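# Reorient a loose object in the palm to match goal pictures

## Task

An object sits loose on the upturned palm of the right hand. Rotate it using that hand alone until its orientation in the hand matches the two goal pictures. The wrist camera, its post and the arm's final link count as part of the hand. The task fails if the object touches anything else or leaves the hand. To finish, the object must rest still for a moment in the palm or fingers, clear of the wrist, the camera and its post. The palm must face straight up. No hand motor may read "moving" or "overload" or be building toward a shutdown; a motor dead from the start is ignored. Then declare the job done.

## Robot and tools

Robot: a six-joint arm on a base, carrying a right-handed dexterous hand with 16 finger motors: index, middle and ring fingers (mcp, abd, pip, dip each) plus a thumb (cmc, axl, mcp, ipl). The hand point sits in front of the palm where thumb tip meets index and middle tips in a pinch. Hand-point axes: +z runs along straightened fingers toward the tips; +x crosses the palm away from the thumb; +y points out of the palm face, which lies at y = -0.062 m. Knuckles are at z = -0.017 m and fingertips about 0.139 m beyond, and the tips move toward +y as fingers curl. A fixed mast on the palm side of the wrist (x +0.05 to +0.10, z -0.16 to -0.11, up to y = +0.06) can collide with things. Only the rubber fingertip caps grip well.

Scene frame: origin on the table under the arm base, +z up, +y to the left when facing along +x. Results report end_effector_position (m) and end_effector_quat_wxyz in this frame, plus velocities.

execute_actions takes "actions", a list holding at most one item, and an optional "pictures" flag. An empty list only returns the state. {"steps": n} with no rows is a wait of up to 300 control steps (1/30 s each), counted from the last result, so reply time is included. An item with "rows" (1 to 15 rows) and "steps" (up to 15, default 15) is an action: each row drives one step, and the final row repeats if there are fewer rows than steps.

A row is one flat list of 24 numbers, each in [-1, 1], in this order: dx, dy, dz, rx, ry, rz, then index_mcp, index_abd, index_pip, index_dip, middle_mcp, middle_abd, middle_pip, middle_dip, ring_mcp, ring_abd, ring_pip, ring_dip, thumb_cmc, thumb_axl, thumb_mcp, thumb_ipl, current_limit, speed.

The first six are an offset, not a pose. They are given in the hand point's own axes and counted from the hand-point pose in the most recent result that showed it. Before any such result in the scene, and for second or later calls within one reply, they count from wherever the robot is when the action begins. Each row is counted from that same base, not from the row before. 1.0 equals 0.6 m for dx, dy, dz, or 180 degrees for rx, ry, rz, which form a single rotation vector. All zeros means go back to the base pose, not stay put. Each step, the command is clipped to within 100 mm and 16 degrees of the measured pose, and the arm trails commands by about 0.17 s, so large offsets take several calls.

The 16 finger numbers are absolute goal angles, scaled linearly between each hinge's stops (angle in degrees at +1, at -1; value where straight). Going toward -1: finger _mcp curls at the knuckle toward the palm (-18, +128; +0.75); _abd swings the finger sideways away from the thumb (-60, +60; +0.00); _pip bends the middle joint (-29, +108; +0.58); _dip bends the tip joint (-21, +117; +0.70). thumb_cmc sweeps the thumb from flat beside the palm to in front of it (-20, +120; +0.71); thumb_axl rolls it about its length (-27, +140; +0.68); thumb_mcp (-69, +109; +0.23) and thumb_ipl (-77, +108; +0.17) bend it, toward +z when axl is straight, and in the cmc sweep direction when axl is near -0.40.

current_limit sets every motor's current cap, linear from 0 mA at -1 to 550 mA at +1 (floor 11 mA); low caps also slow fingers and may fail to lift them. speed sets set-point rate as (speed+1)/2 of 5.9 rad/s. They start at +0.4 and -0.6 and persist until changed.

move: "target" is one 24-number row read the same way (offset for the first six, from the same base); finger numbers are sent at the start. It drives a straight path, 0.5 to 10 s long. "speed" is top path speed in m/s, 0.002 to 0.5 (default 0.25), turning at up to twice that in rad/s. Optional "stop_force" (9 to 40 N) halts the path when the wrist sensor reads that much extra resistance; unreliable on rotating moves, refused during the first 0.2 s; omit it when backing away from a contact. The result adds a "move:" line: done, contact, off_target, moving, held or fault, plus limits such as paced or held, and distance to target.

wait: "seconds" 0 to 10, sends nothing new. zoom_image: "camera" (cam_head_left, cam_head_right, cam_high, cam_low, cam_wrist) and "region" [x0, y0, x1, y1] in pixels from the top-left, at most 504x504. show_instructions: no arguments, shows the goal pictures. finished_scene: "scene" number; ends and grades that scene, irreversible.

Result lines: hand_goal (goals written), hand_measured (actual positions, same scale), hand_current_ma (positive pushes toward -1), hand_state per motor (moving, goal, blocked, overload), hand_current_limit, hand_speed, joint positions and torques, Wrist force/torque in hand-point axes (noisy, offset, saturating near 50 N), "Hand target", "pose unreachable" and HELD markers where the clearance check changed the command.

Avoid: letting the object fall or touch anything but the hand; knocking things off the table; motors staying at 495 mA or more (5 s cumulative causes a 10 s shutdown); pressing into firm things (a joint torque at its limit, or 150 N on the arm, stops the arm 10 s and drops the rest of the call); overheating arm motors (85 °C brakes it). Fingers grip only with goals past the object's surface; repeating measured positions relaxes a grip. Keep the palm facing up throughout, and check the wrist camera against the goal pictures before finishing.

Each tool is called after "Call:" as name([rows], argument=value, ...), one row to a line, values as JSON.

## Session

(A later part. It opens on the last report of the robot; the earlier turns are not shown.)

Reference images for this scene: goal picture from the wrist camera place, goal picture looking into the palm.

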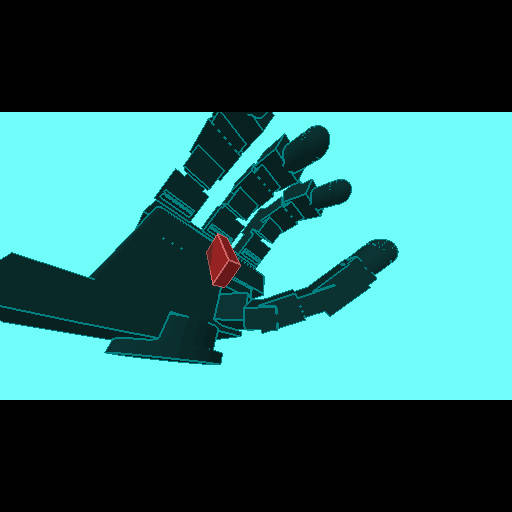

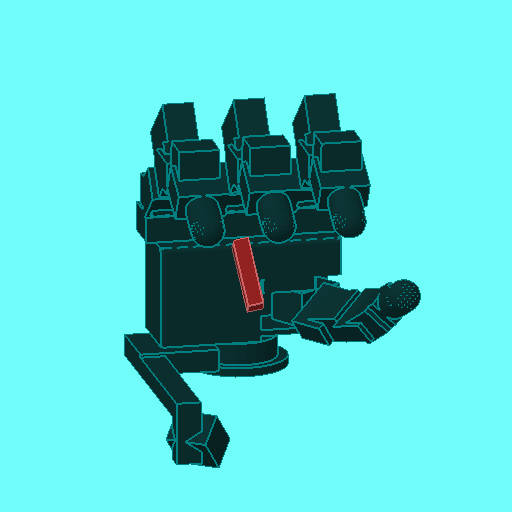

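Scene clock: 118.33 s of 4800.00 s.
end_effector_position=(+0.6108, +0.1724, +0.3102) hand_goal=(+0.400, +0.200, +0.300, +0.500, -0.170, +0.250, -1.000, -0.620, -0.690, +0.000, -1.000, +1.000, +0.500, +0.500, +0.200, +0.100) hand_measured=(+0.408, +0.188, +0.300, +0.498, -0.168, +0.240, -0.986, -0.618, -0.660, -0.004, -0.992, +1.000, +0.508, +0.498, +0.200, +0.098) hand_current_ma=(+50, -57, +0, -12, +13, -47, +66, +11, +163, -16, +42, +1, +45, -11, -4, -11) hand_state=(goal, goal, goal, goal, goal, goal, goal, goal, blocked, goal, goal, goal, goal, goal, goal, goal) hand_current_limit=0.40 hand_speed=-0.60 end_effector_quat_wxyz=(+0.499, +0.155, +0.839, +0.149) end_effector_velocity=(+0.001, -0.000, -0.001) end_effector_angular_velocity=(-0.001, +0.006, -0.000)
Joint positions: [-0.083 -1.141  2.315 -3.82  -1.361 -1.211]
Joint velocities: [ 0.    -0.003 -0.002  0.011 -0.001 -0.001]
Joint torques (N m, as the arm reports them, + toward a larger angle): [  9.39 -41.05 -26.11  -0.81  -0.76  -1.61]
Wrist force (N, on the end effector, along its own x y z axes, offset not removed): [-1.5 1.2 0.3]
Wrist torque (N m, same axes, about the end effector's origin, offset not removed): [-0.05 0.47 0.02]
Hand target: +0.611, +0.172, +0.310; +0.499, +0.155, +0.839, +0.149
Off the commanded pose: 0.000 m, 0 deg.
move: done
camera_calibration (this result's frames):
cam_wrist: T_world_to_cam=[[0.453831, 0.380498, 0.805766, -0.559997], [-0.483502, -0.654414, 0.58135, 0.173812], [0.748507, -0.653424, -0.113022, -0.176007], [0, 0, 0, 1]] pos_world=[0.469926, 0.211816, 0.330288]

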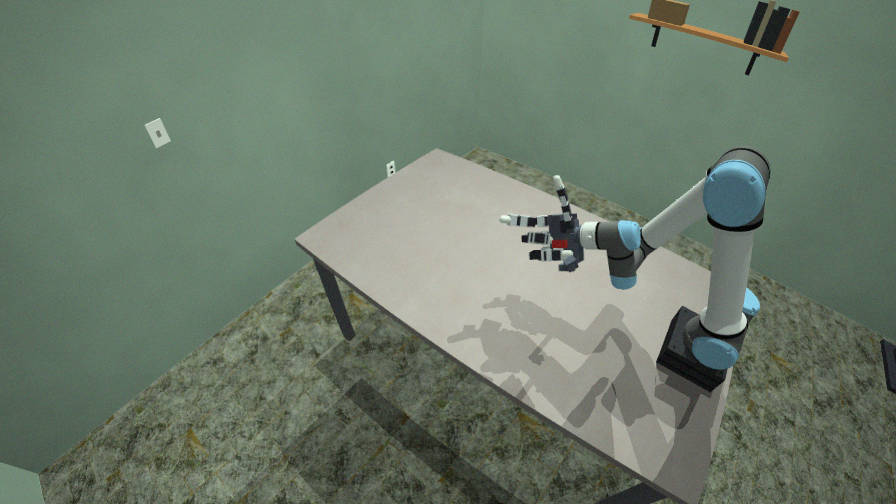

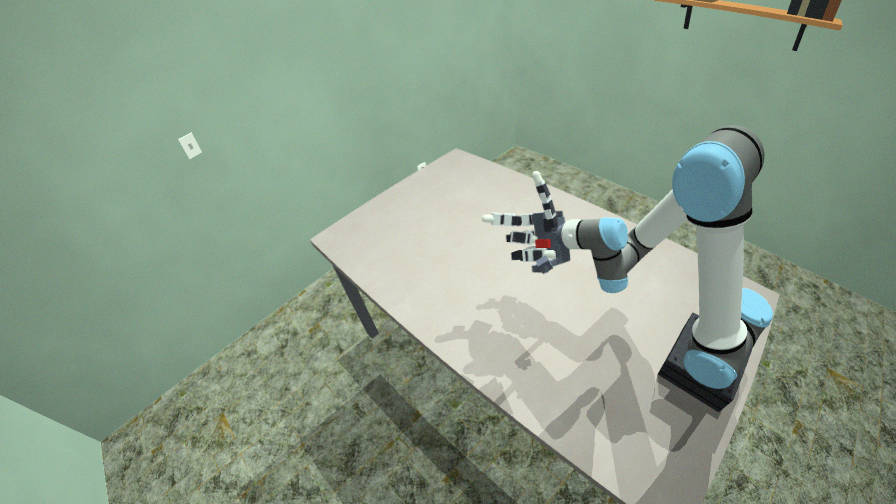

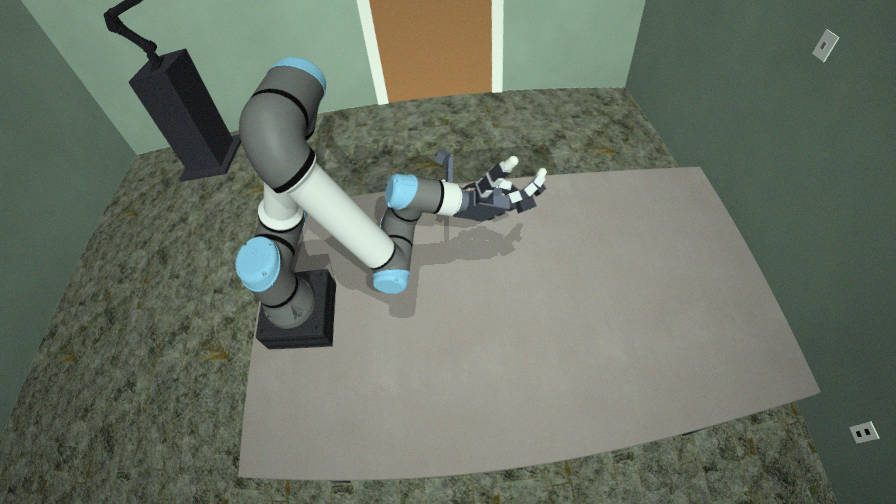

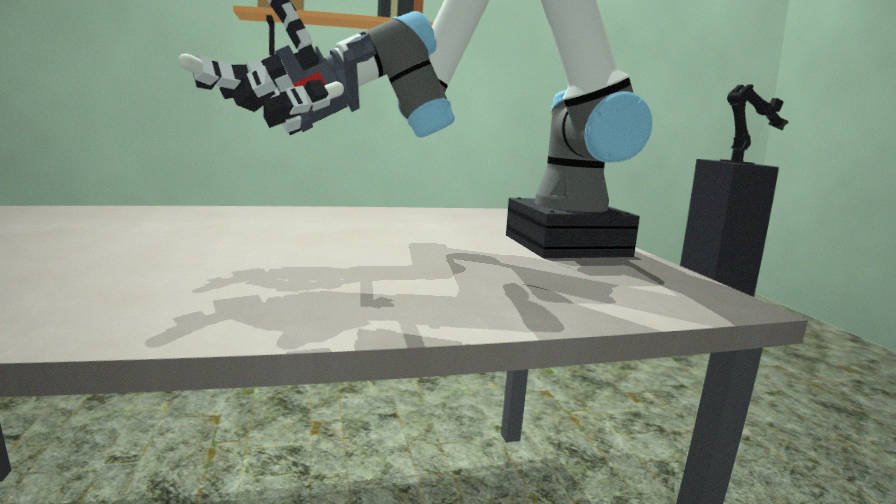

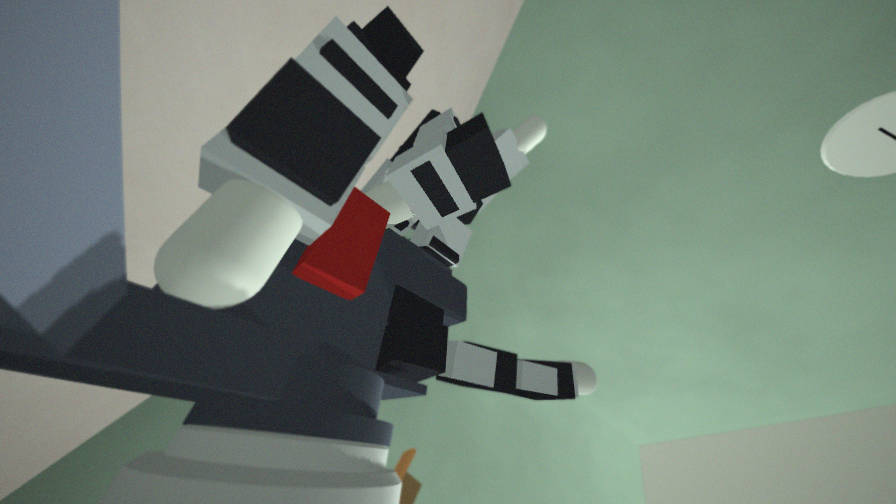

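Call:
move(target=[-0.02,0,0,-0.066,-0.132,0, 0.4,0.2,0.3,0.5, -0.17,0.25,-1,-0.62, -0.68,0.28,-1,1, -0.5,-0.28,0.05,-0.75, 0.4,-0.7], speed=0.15)

Call:
zoom_image(camera="cam_head_left", region=[500, 190, 600, 290])

Call:
zoom_image(camera="cam_low", region=[220, 30, 370, 150])

Scene clock: 132.30 s of 4800.00 s.
end_effector_position=(+0.6164, +0.1674, +0.3197) hand_goal=(+0.400, +0.200, +0.300, +0.500, -0.170, +0.250, -1.000, -0.620, -0.680, +0.280, -1.000, +1.000, -0.500, -0.280, +0.050, -0.750) hand_measured=(+0.408, +0.188, +0.300, +0.498, -0.168, +0.240, -0.986, -0.618, -0.660, +0.270, -0.992, +1.000, -0.508, -0.278, +0.048, -0.748) hand_current_ma=(+50, -57, +0, -12, +13, -46, +66, +11, +116, -48, +48, +1, -40, +11, -21, +11) hand_state=(goal, goal, goal, goal, goal, goal, goal, goal, blocked, goal, goal, goal, goal, goal, goal, goal) hand_current_limit=0.40 hand_speed=-0.70 end_effector_quat_wxyz=(+0.674, +0.130, +0.699, +0.199) end_effector_velocity=(+0.000, -0.000, +0.000) end_effector_angular_velocity=(+0.001, -0.009, -0.000)
Joint positions: [-0.092 -0.778  2.154 -4.496 -1.329 -1.106]
Joint velocities: [ 0.     0.006 -0.006 -0.01  -0.     0.003]
Joint torques (N m, as the arm reports them, + toward a larger angle): [ 10.74 -35.4  -20.74  -5.04  -1.41   2.19]
Wrist force (N, on the end effector, along its own x y z axes, offset not removed): [0.9 1.4 0.5]
Wrist torque (N m, same axes, about the end effector's origin, offset not removed): [0.08 -0.01 0.18]
Hand target: +0.616, +0.167, +0.320; +0.674, +0.130, +0.699, +0.199
Off the commanded pose: 0.000 m, 0 deg.
After step 90, 9.03 s passed at rest.
move: done
camera_calibration (this result's frames):
cam_wrist: T_world_to_cam=[[0.0462133, 0.337504, 0.940189, -0.352859], [-0.687201, -0.672351, 0.275135, 0.394204], [0.724996, -0.658813, 0.200861, -0.267316], [0, 0, 0, 1]] pos_world=[0.481007, 0.208023, 0.276989]

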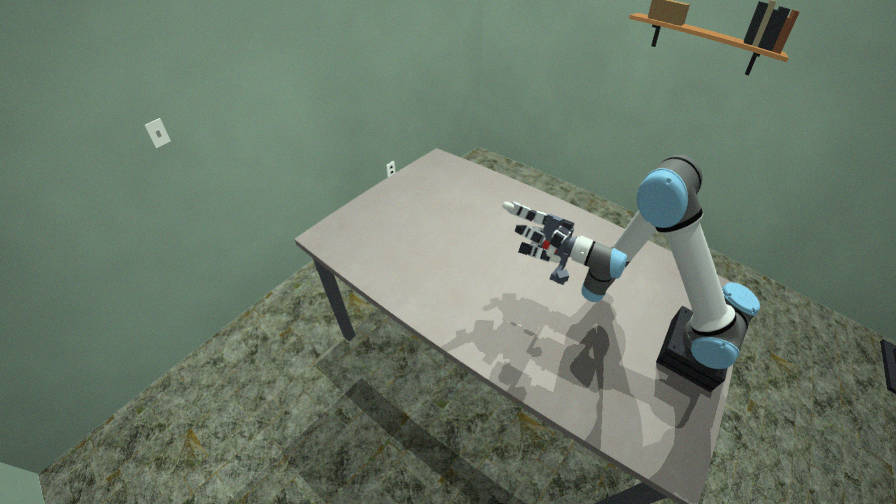

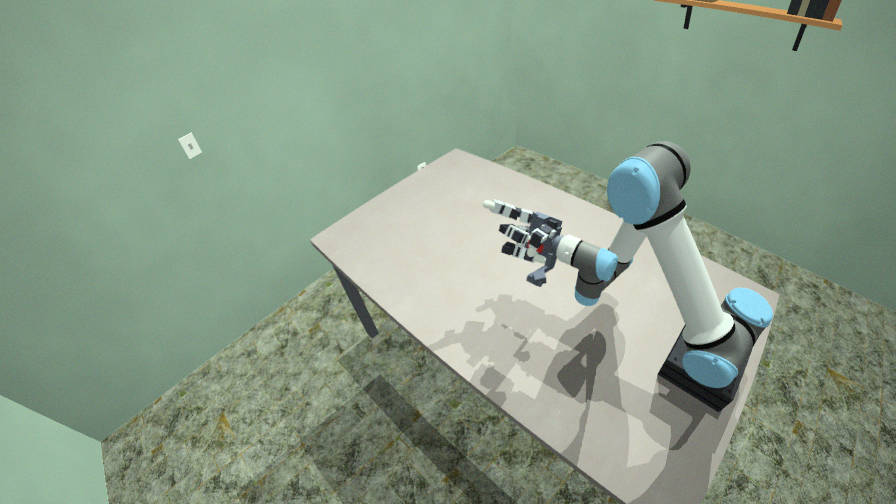

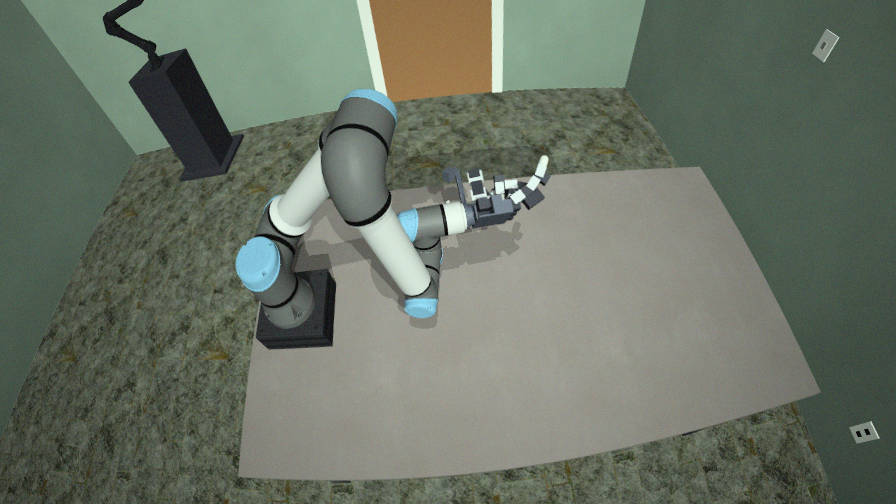

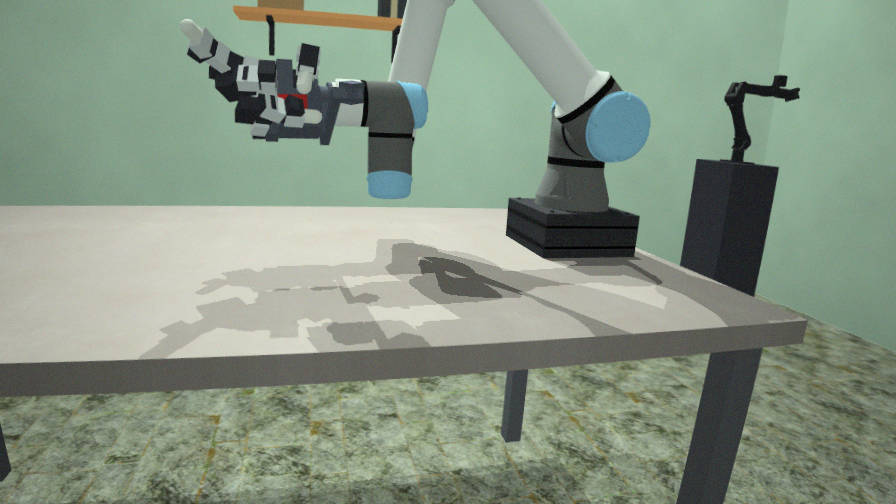

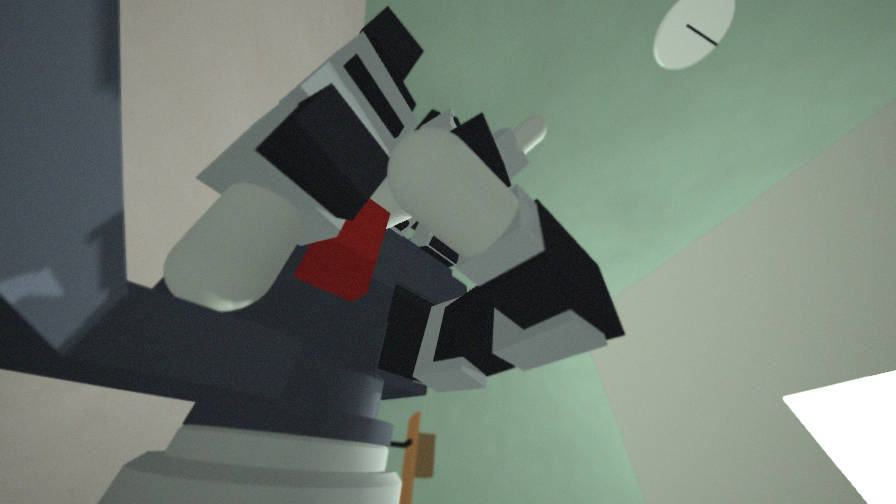

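Region (500, 190, 600, 290) of cam_head_left's 896x504 image, scaled by 5.040, with more detail than that image has.

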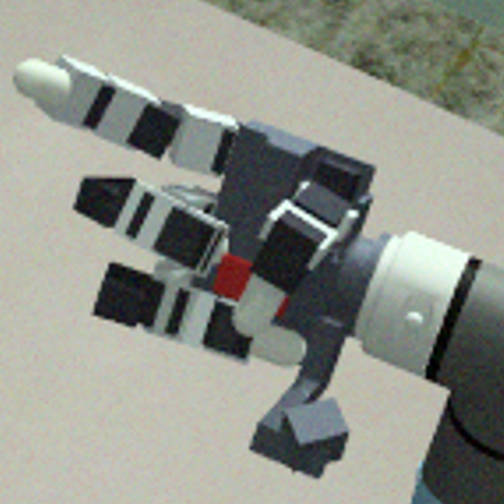

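Region (220, 30, 370, 150) of cam_low's 896x504 image, scaled by 3.360, with more detail than that image has; it fills the top 403 rows of this view, and the rest is white.

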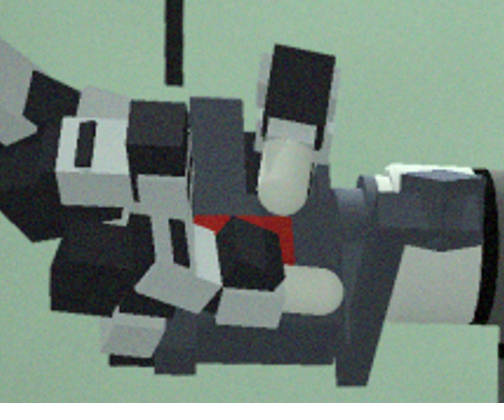

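Call:
move(target=[0,0,0,0,0,-0.13, 0.4,0.2,0.3,0.5, -0.17,0.25,-1,-0.62, -0.68,0.28,-1,1, -0.5,-0.12,-0.08,-0.75, 0.4,-0.7], speed=0.15)

Call:
zoom_image(camera="cam_head_left", region=[500, 190, 600, 290])

Call:
zoom_image(camera="cam_low", region=[220, 30, 370, 150])

Scene clock: 139.23 s of 4800.00 s.
end_effector_position=(+0.6164, +0.1674, +0.3197) hand_goal=(+0.400, +0.200, +0.300, +0.500, -0.170, +0.250, -1.000, -0.620, -0.680, +0.280, -1.000, +1.000, -0.500, -0.120, -0.080, -0.750) hand_measured=(+0.404, +0.188, +0.300, +0.498, -0.168, +0.240, -0.986, -0.618, -0.658, +0.280, -0.992, +1.000, -0.500, -0.164, -0.064, -0.746) hand_current_ma=(+23, -57, +0, -12, +13, -46, +66, +11, +120, -2, +48, +1, +0, -276, +115, +26) hand_state=(goal, goal, goal, goal, goal, goal, goal, goal, blocked, goal, goal, goal, goal, blocked, goal, goal) hand_current_limit=0.40 hand_speed=-0.70 end_effector_quat_wxyz=(+0.700, -0.014, +0.711, +0.059) end_effector_velocity=(-0.001, +0.000, -0.001) end_effector_angular_velocity=(-0.008, +0.001, +0.000)
Joint positions: [-0.137 -0.864  2.172 -4.429 -1.283 -1.514]
Joint velocities: [-0.001 -0.003  0.003  0.002  0.001 -0.009]
Joint torques (N m, as the arm reports them, + toward a larger angle): [ -9.33 -47.47   6.78   0.49   1.36  -1.79]
Wrist force (N, on the end effector, along its own x y z axes, offset not removed): [1.5 -1.0 -1.5]
Wrist torque (N m, same axes, about the end effector's origin, offset not removed): [0.00 -0.06 0.19]
Hand target: +0.616, +0.167, +0.320; +0.700, -0.014, +0.711, +0.058
Off the commanded pose: 0.000 m, 0 deg.
After step 90, 2.20 s passed at rest.
move: done
camera_calibration (this result's frames):
cam_wrist: T_world_to_cam=[[0.00813109, 0.681425, 0.731843, -0.320311], [-0.700582, -0.518341, 0.490416, 0.3078], [0.713525, -0.516704, 0.47318, -0.371054], [0, 0, 0, 1]] pos_world=[0.483, 0.186088, 0.259042]

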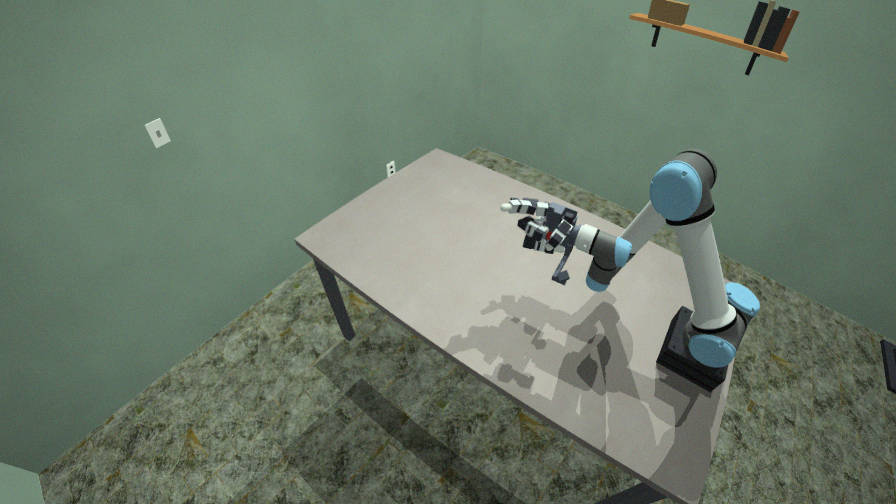

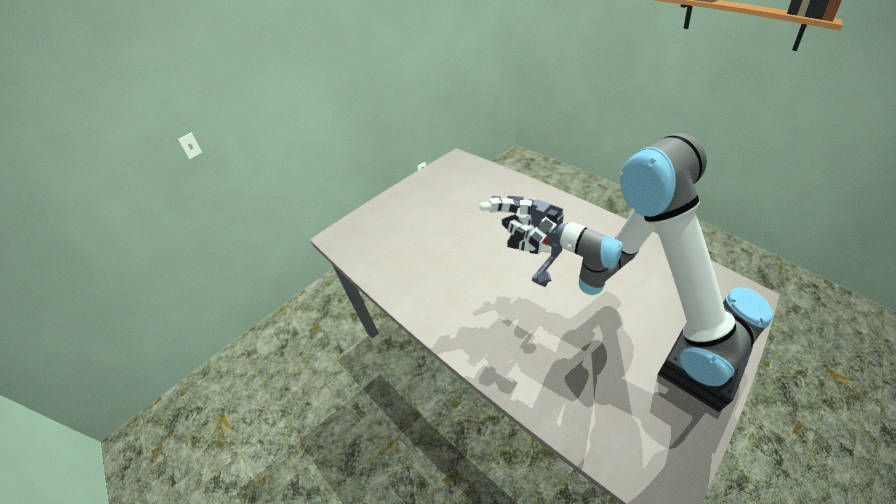

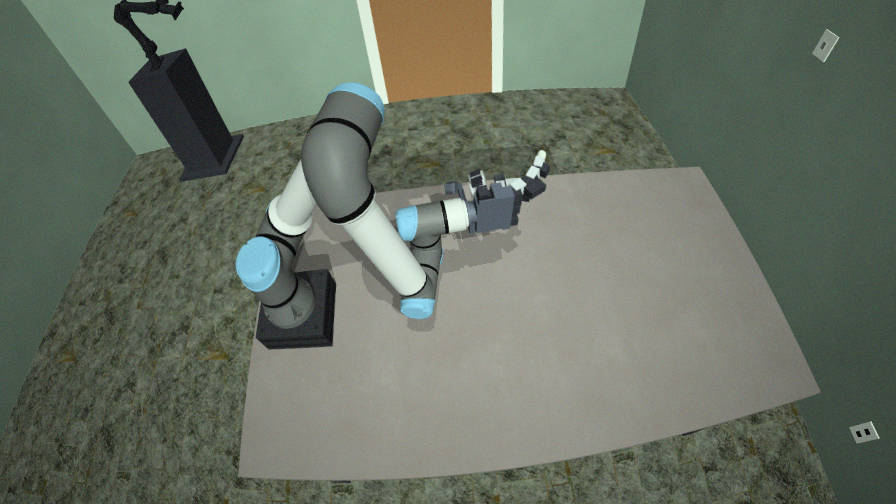

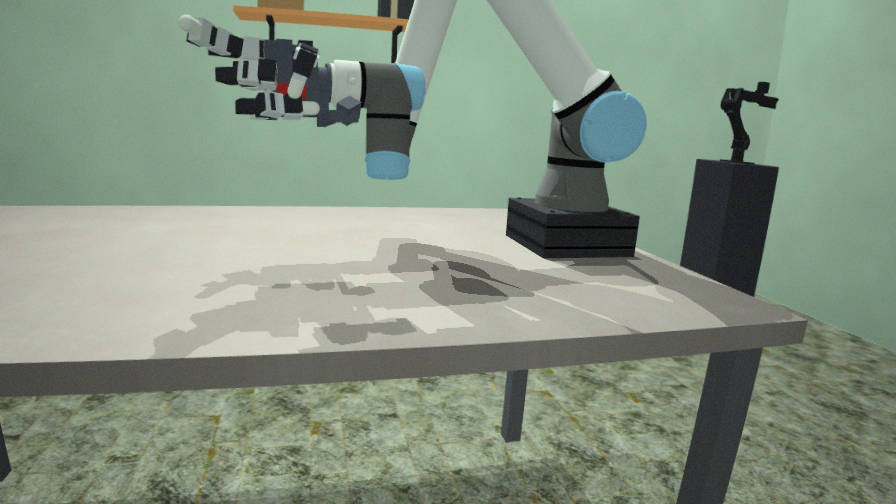

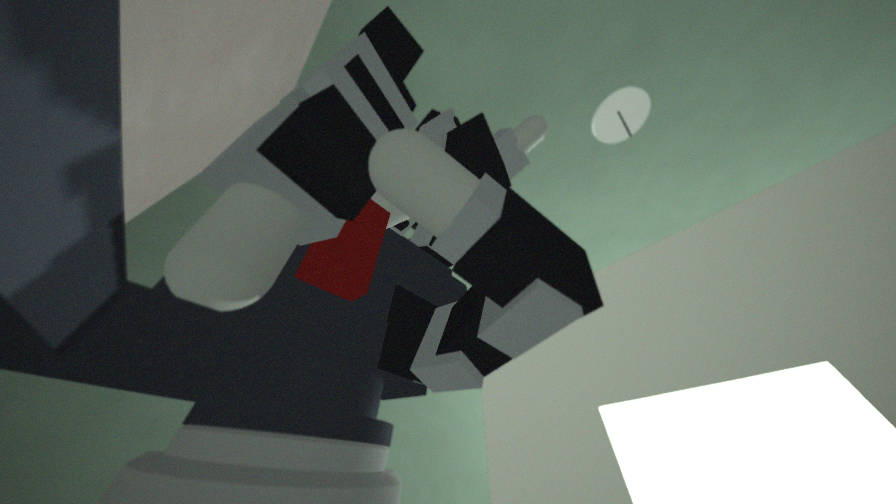

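Region (500, 190, 600, 290) of cam_head_left's 896x504 image, scaled by 5.040, with more detail than that image has.

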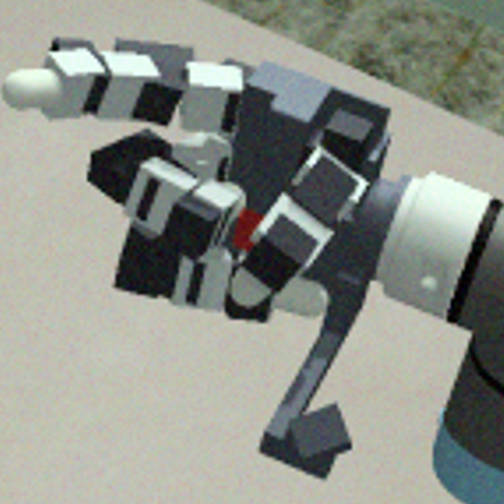

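Region (220, 30, 370, 150) of cam_low's 896x504 image, scaled by 3.360, with more detail than that image has; it fills the top 403 rows of this view, and the rest is white.

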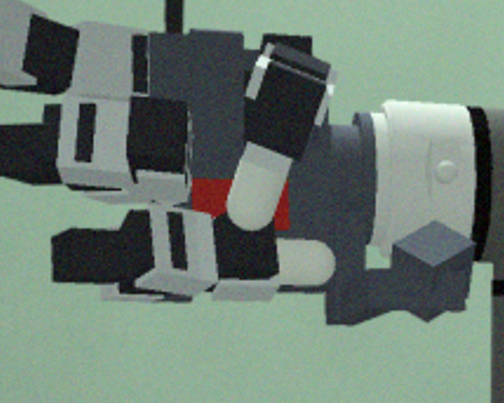

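Call:
move(target=[0,0,0,0,0,-0.16, 0.4,0.2,0.3,0.5, -0.17,0.25,-1,-0.62, -0.68,0.28,-1,1, -0.5,-0.155,-0.075,-0.75, 0.4,-0.7], speed=0.12)

Call:
zoom_image(camera="cam_wrist", region=[230, 100, 530, 350])

Scene clock: 144.00 s of 4800.00 s.
end_effector_position=(+0.6163, +0.1674, +0.3196) hand_goal=(+0.400, +0.200, +0.300, +0.500, -0.170, +0.250, -1.000, -0.620, -0.680, +0.280, -1.000, +1.000, -0.500, -0.154, -0.074, -0.750) hand_measured=(+0.398, +0.188, +0.300, +0.498, -0.168, +0.240, -0.986, -0.618, -0.658, +0.280, -0.992, +1.000, -0.500, -0.168, -0.064, -0.746) hand_current_ma=(-10, -57, +0, -12, +9, -46, +66, +11, +120, -2, +48, +1, +3, -85, +73, +26) hand_state=(goal, goal, goal, goal, goal, goal, goal, goal, blocked, goal, goal, goal, goal, goal, goal, goal) hand_current_limit=0.40 hand_speed=-0.70 end_effector_quat_wxyz=(+0.693, -0.190, +0.685, -0.117) end_effector_velocity=(-0.000, +0.000, +0.000) end_effector_angular_velocity=(-0.007, -0.000, +0.000)
Joint positions: [-0.145 -0.982  2.181 -4.32  -1.276 -2.016]
Joint velocities: [ 0.    -0.002  0.     0.003 -0.    -0.007]
Joint torques (N m, as the arm reports them, + toward a larger angle): [ 10.89 -45.37   3.91   0.69  -1.54  -1.54]
Wrist force (N, on the end effector, along its own x y z axes, offset not removed): [-1.4 0.0 -0.3]
Wrist torque (N m, same axes, about the end effector's origin, offset not removed): [0.15 0.17 0.05]
Hand target: +0.616, +0.167, +0.320; +0.693, -0.190, +0.685, -0.117
Off the commanded pose: 0.000 m, 0 deg.
move: done
camera_calibration (this result's frames):
cam_wrist: T_world_to_cam=[[-0.0244509, 0.948562, 0.315647, -0.211857], [-0.728253, -0.233208, 0.644408, 0.227859], [0.684872, -0.214115, 0.696495, -0.47538], [0, 0, 0, 1]] pos_world=[0.486333, 0.152312, 0.251137]

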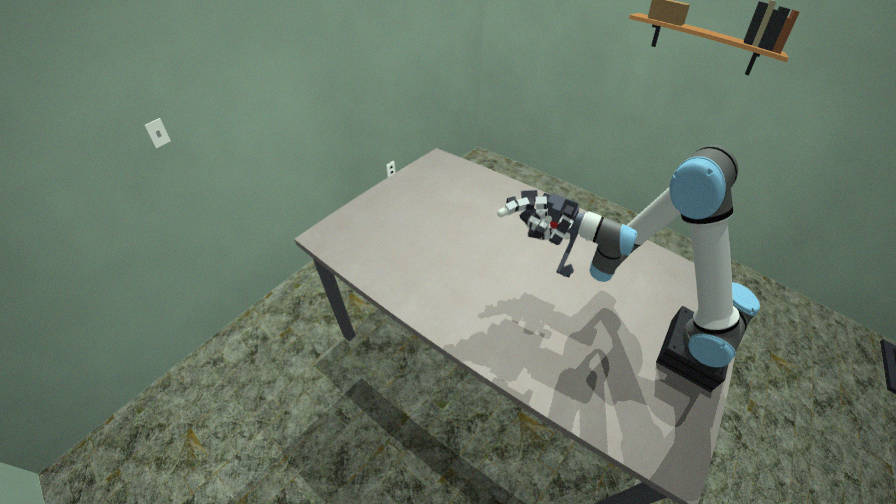

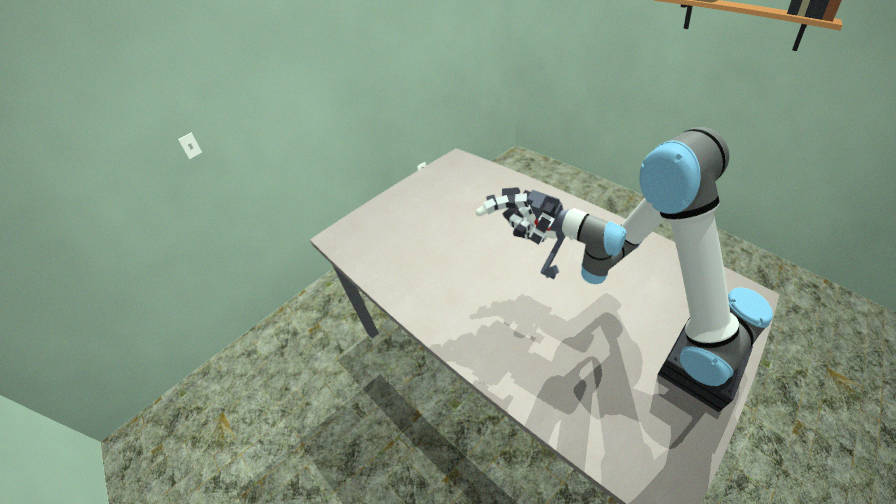

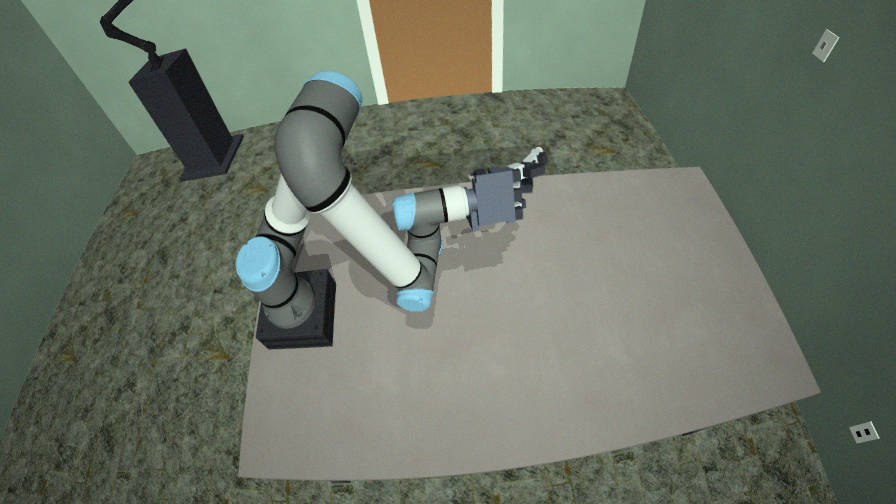

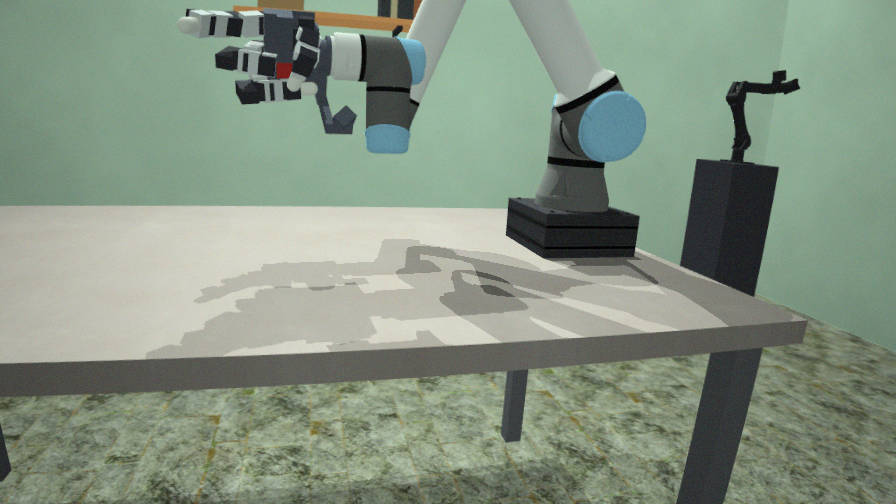

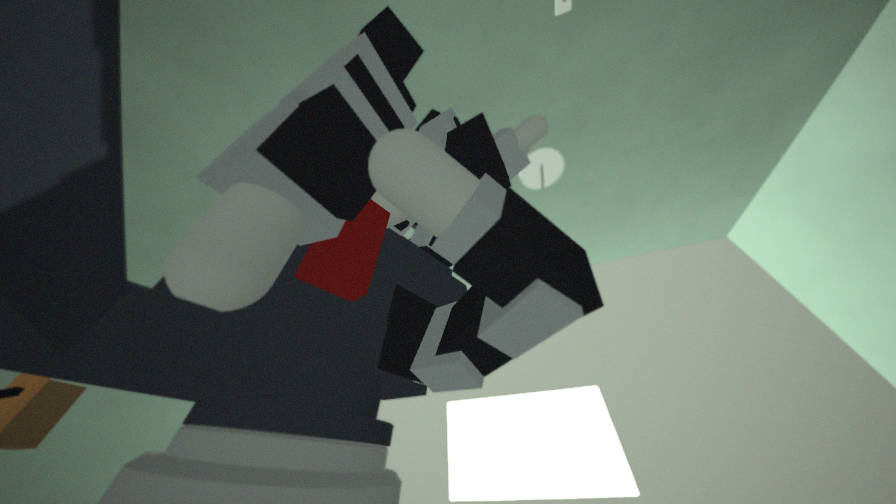

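Region (230, 100, 530, 350) of cam_wrist's 896x504 image, scaled by 1.680, with more detail than that image has.

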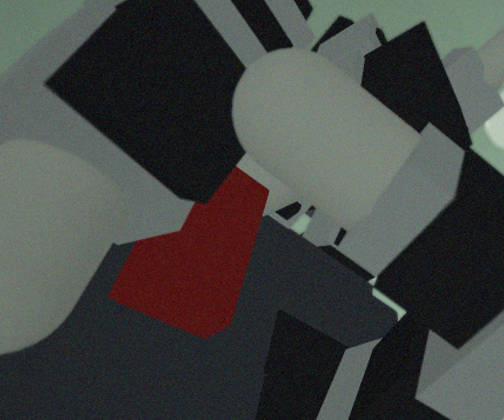

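Call:
move(target=[0,0,0,0,0,-0.035, 0.4,0.2,0.3,0.5, -0.17,0.25,-1,-0.66, -0.68,0.28,-1,1, -0.5,-0.155,-0.075,-0.75, 0.4,-0.7], speed=0.06)

Call:
zoom_image(camera="cam_wrist", region=[230, 100, 530, 350])

Scene clock: 147.10 s of 4800.00 s.
end_effector_position=(+0.6163, +0.1673, +0.3196) hand_goal=(+0.400, +0.200, +0.300, +0.500, -0.170, +0.250, -1.000, -0.660, -0.680, +0.280, -1.000, +1.000, -0.500, -0.154, -0.074, -0.750) hand_measured=(+0.398, +0.188, +0.300, +0.498, -0.172, +0.242, -0.984, -0.628, -0.658, +0.280, -0.992, +1.000, -0.500, -0.168, -0.064, -0.746) hand_current_ma=(-16, -57, +0, -12, -6, -41, +79, +184, +120, -2, +48, +1, +3, -85, +73, +26) hand_state=(goal, goal, goal, goal, goal, goal, goal, blocked, blocked, goal, goal, goal, goal, goal, goal, goal) hand_current_limit=0.40 hand_speed=-0.70 end_effector_quat_wxyz=(+0.686, -0.227, +0.674, -0.155) end_effector_velocity=(+0.000, -0.000, +0.001) end_effector_angular_velocity=(-0.009, -0.003, -0.000)
Joint positions: [-0.139 -1.006  2.181 -4.295 -1.282 -2.126]
Joint velocities: [ 0.    -0.003 -0.001  0.002 -0.001 -0.009]
Joint torques (N m, as the arm reports them, + toward a larger angle): [ 10.31 -44.15 -25.65   0.29  -1.32  -1.8 ]
Wrist force (N, on the end effector, along its own x y z axes, offset not removed): [0.9 -1.0 0.8]
Wrist torque (N m, same axes, about the end effector's origin, offset not removed): [-0.05 0.07 0.21]
Hand target: +0.616, +0.167, +0.320; +0.686, -0.227, +0.674, -0.155
Off the commanded pose: 0.000 m, 0 deg.
move: done
camera_calibration (this result's frames):
cam_wrist: T_world_to_cam=[[-0.0286478, 0.977145, 0.210634, -0.180476], [-0.735297, -0.163346, 0.657766, 0.216234], [0.677139, -0.136035, 0.723172, -0.492173], [0, 0, 0, 1]] pos_world=[0.487095, 0.144719, 0.251709]

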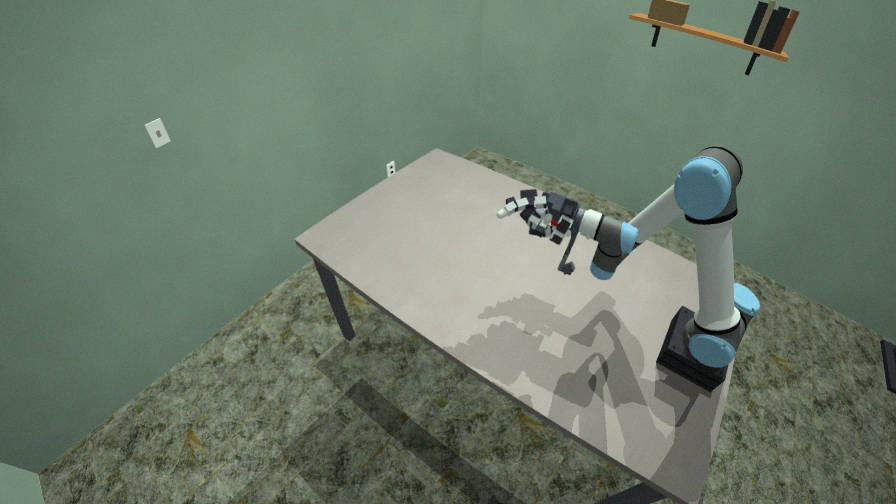

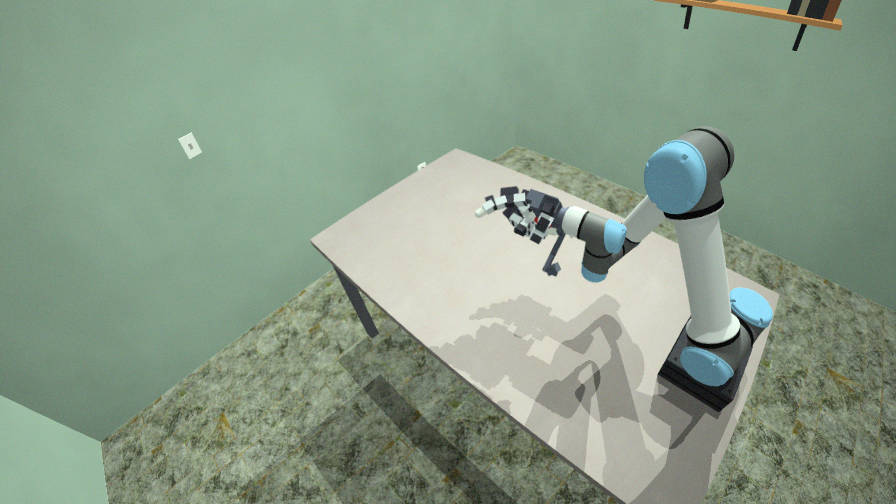

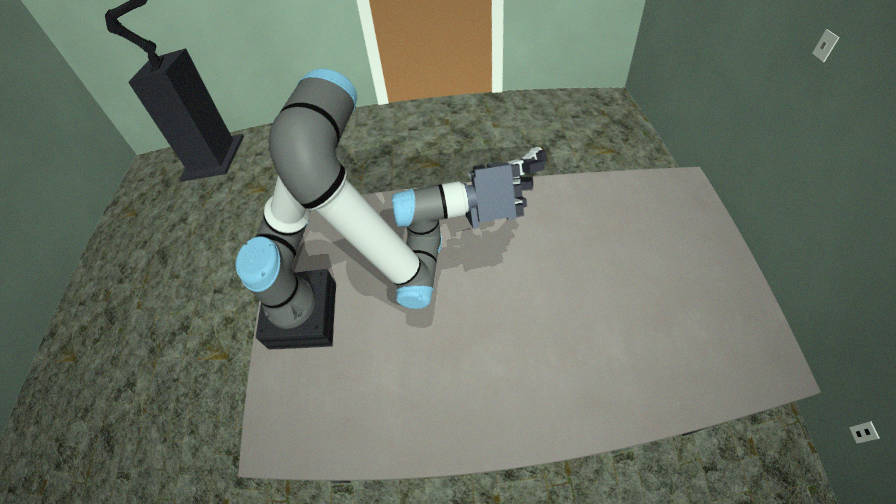

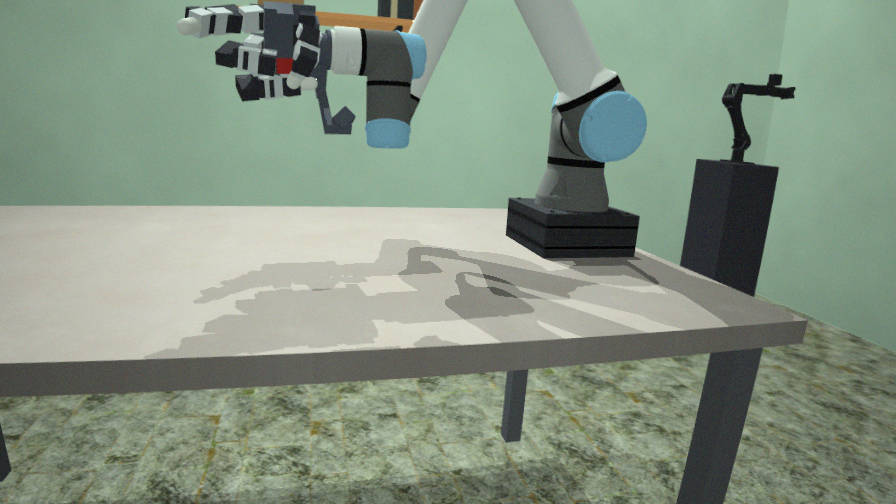

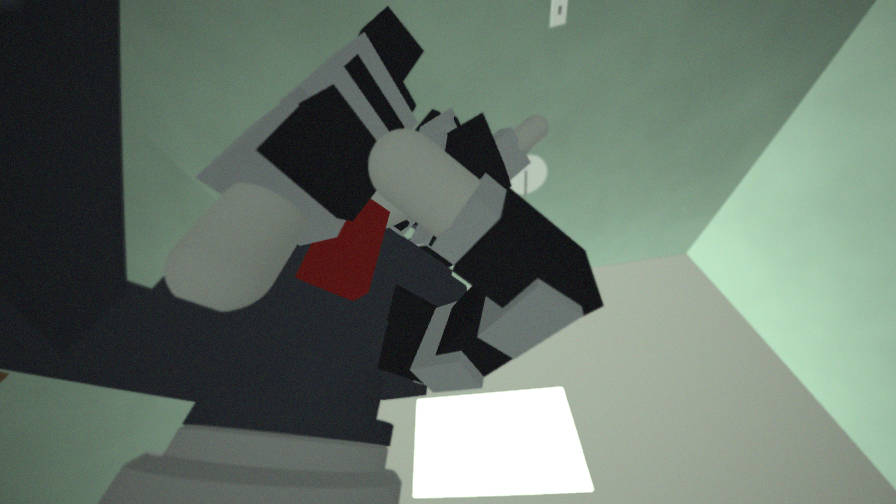

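Region (230, 100, 530, 350) of cam_wrist's 896x504 image, scaled by 1.680, with more detail than that image has.

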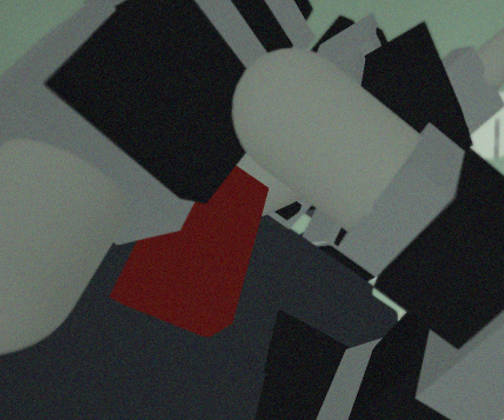

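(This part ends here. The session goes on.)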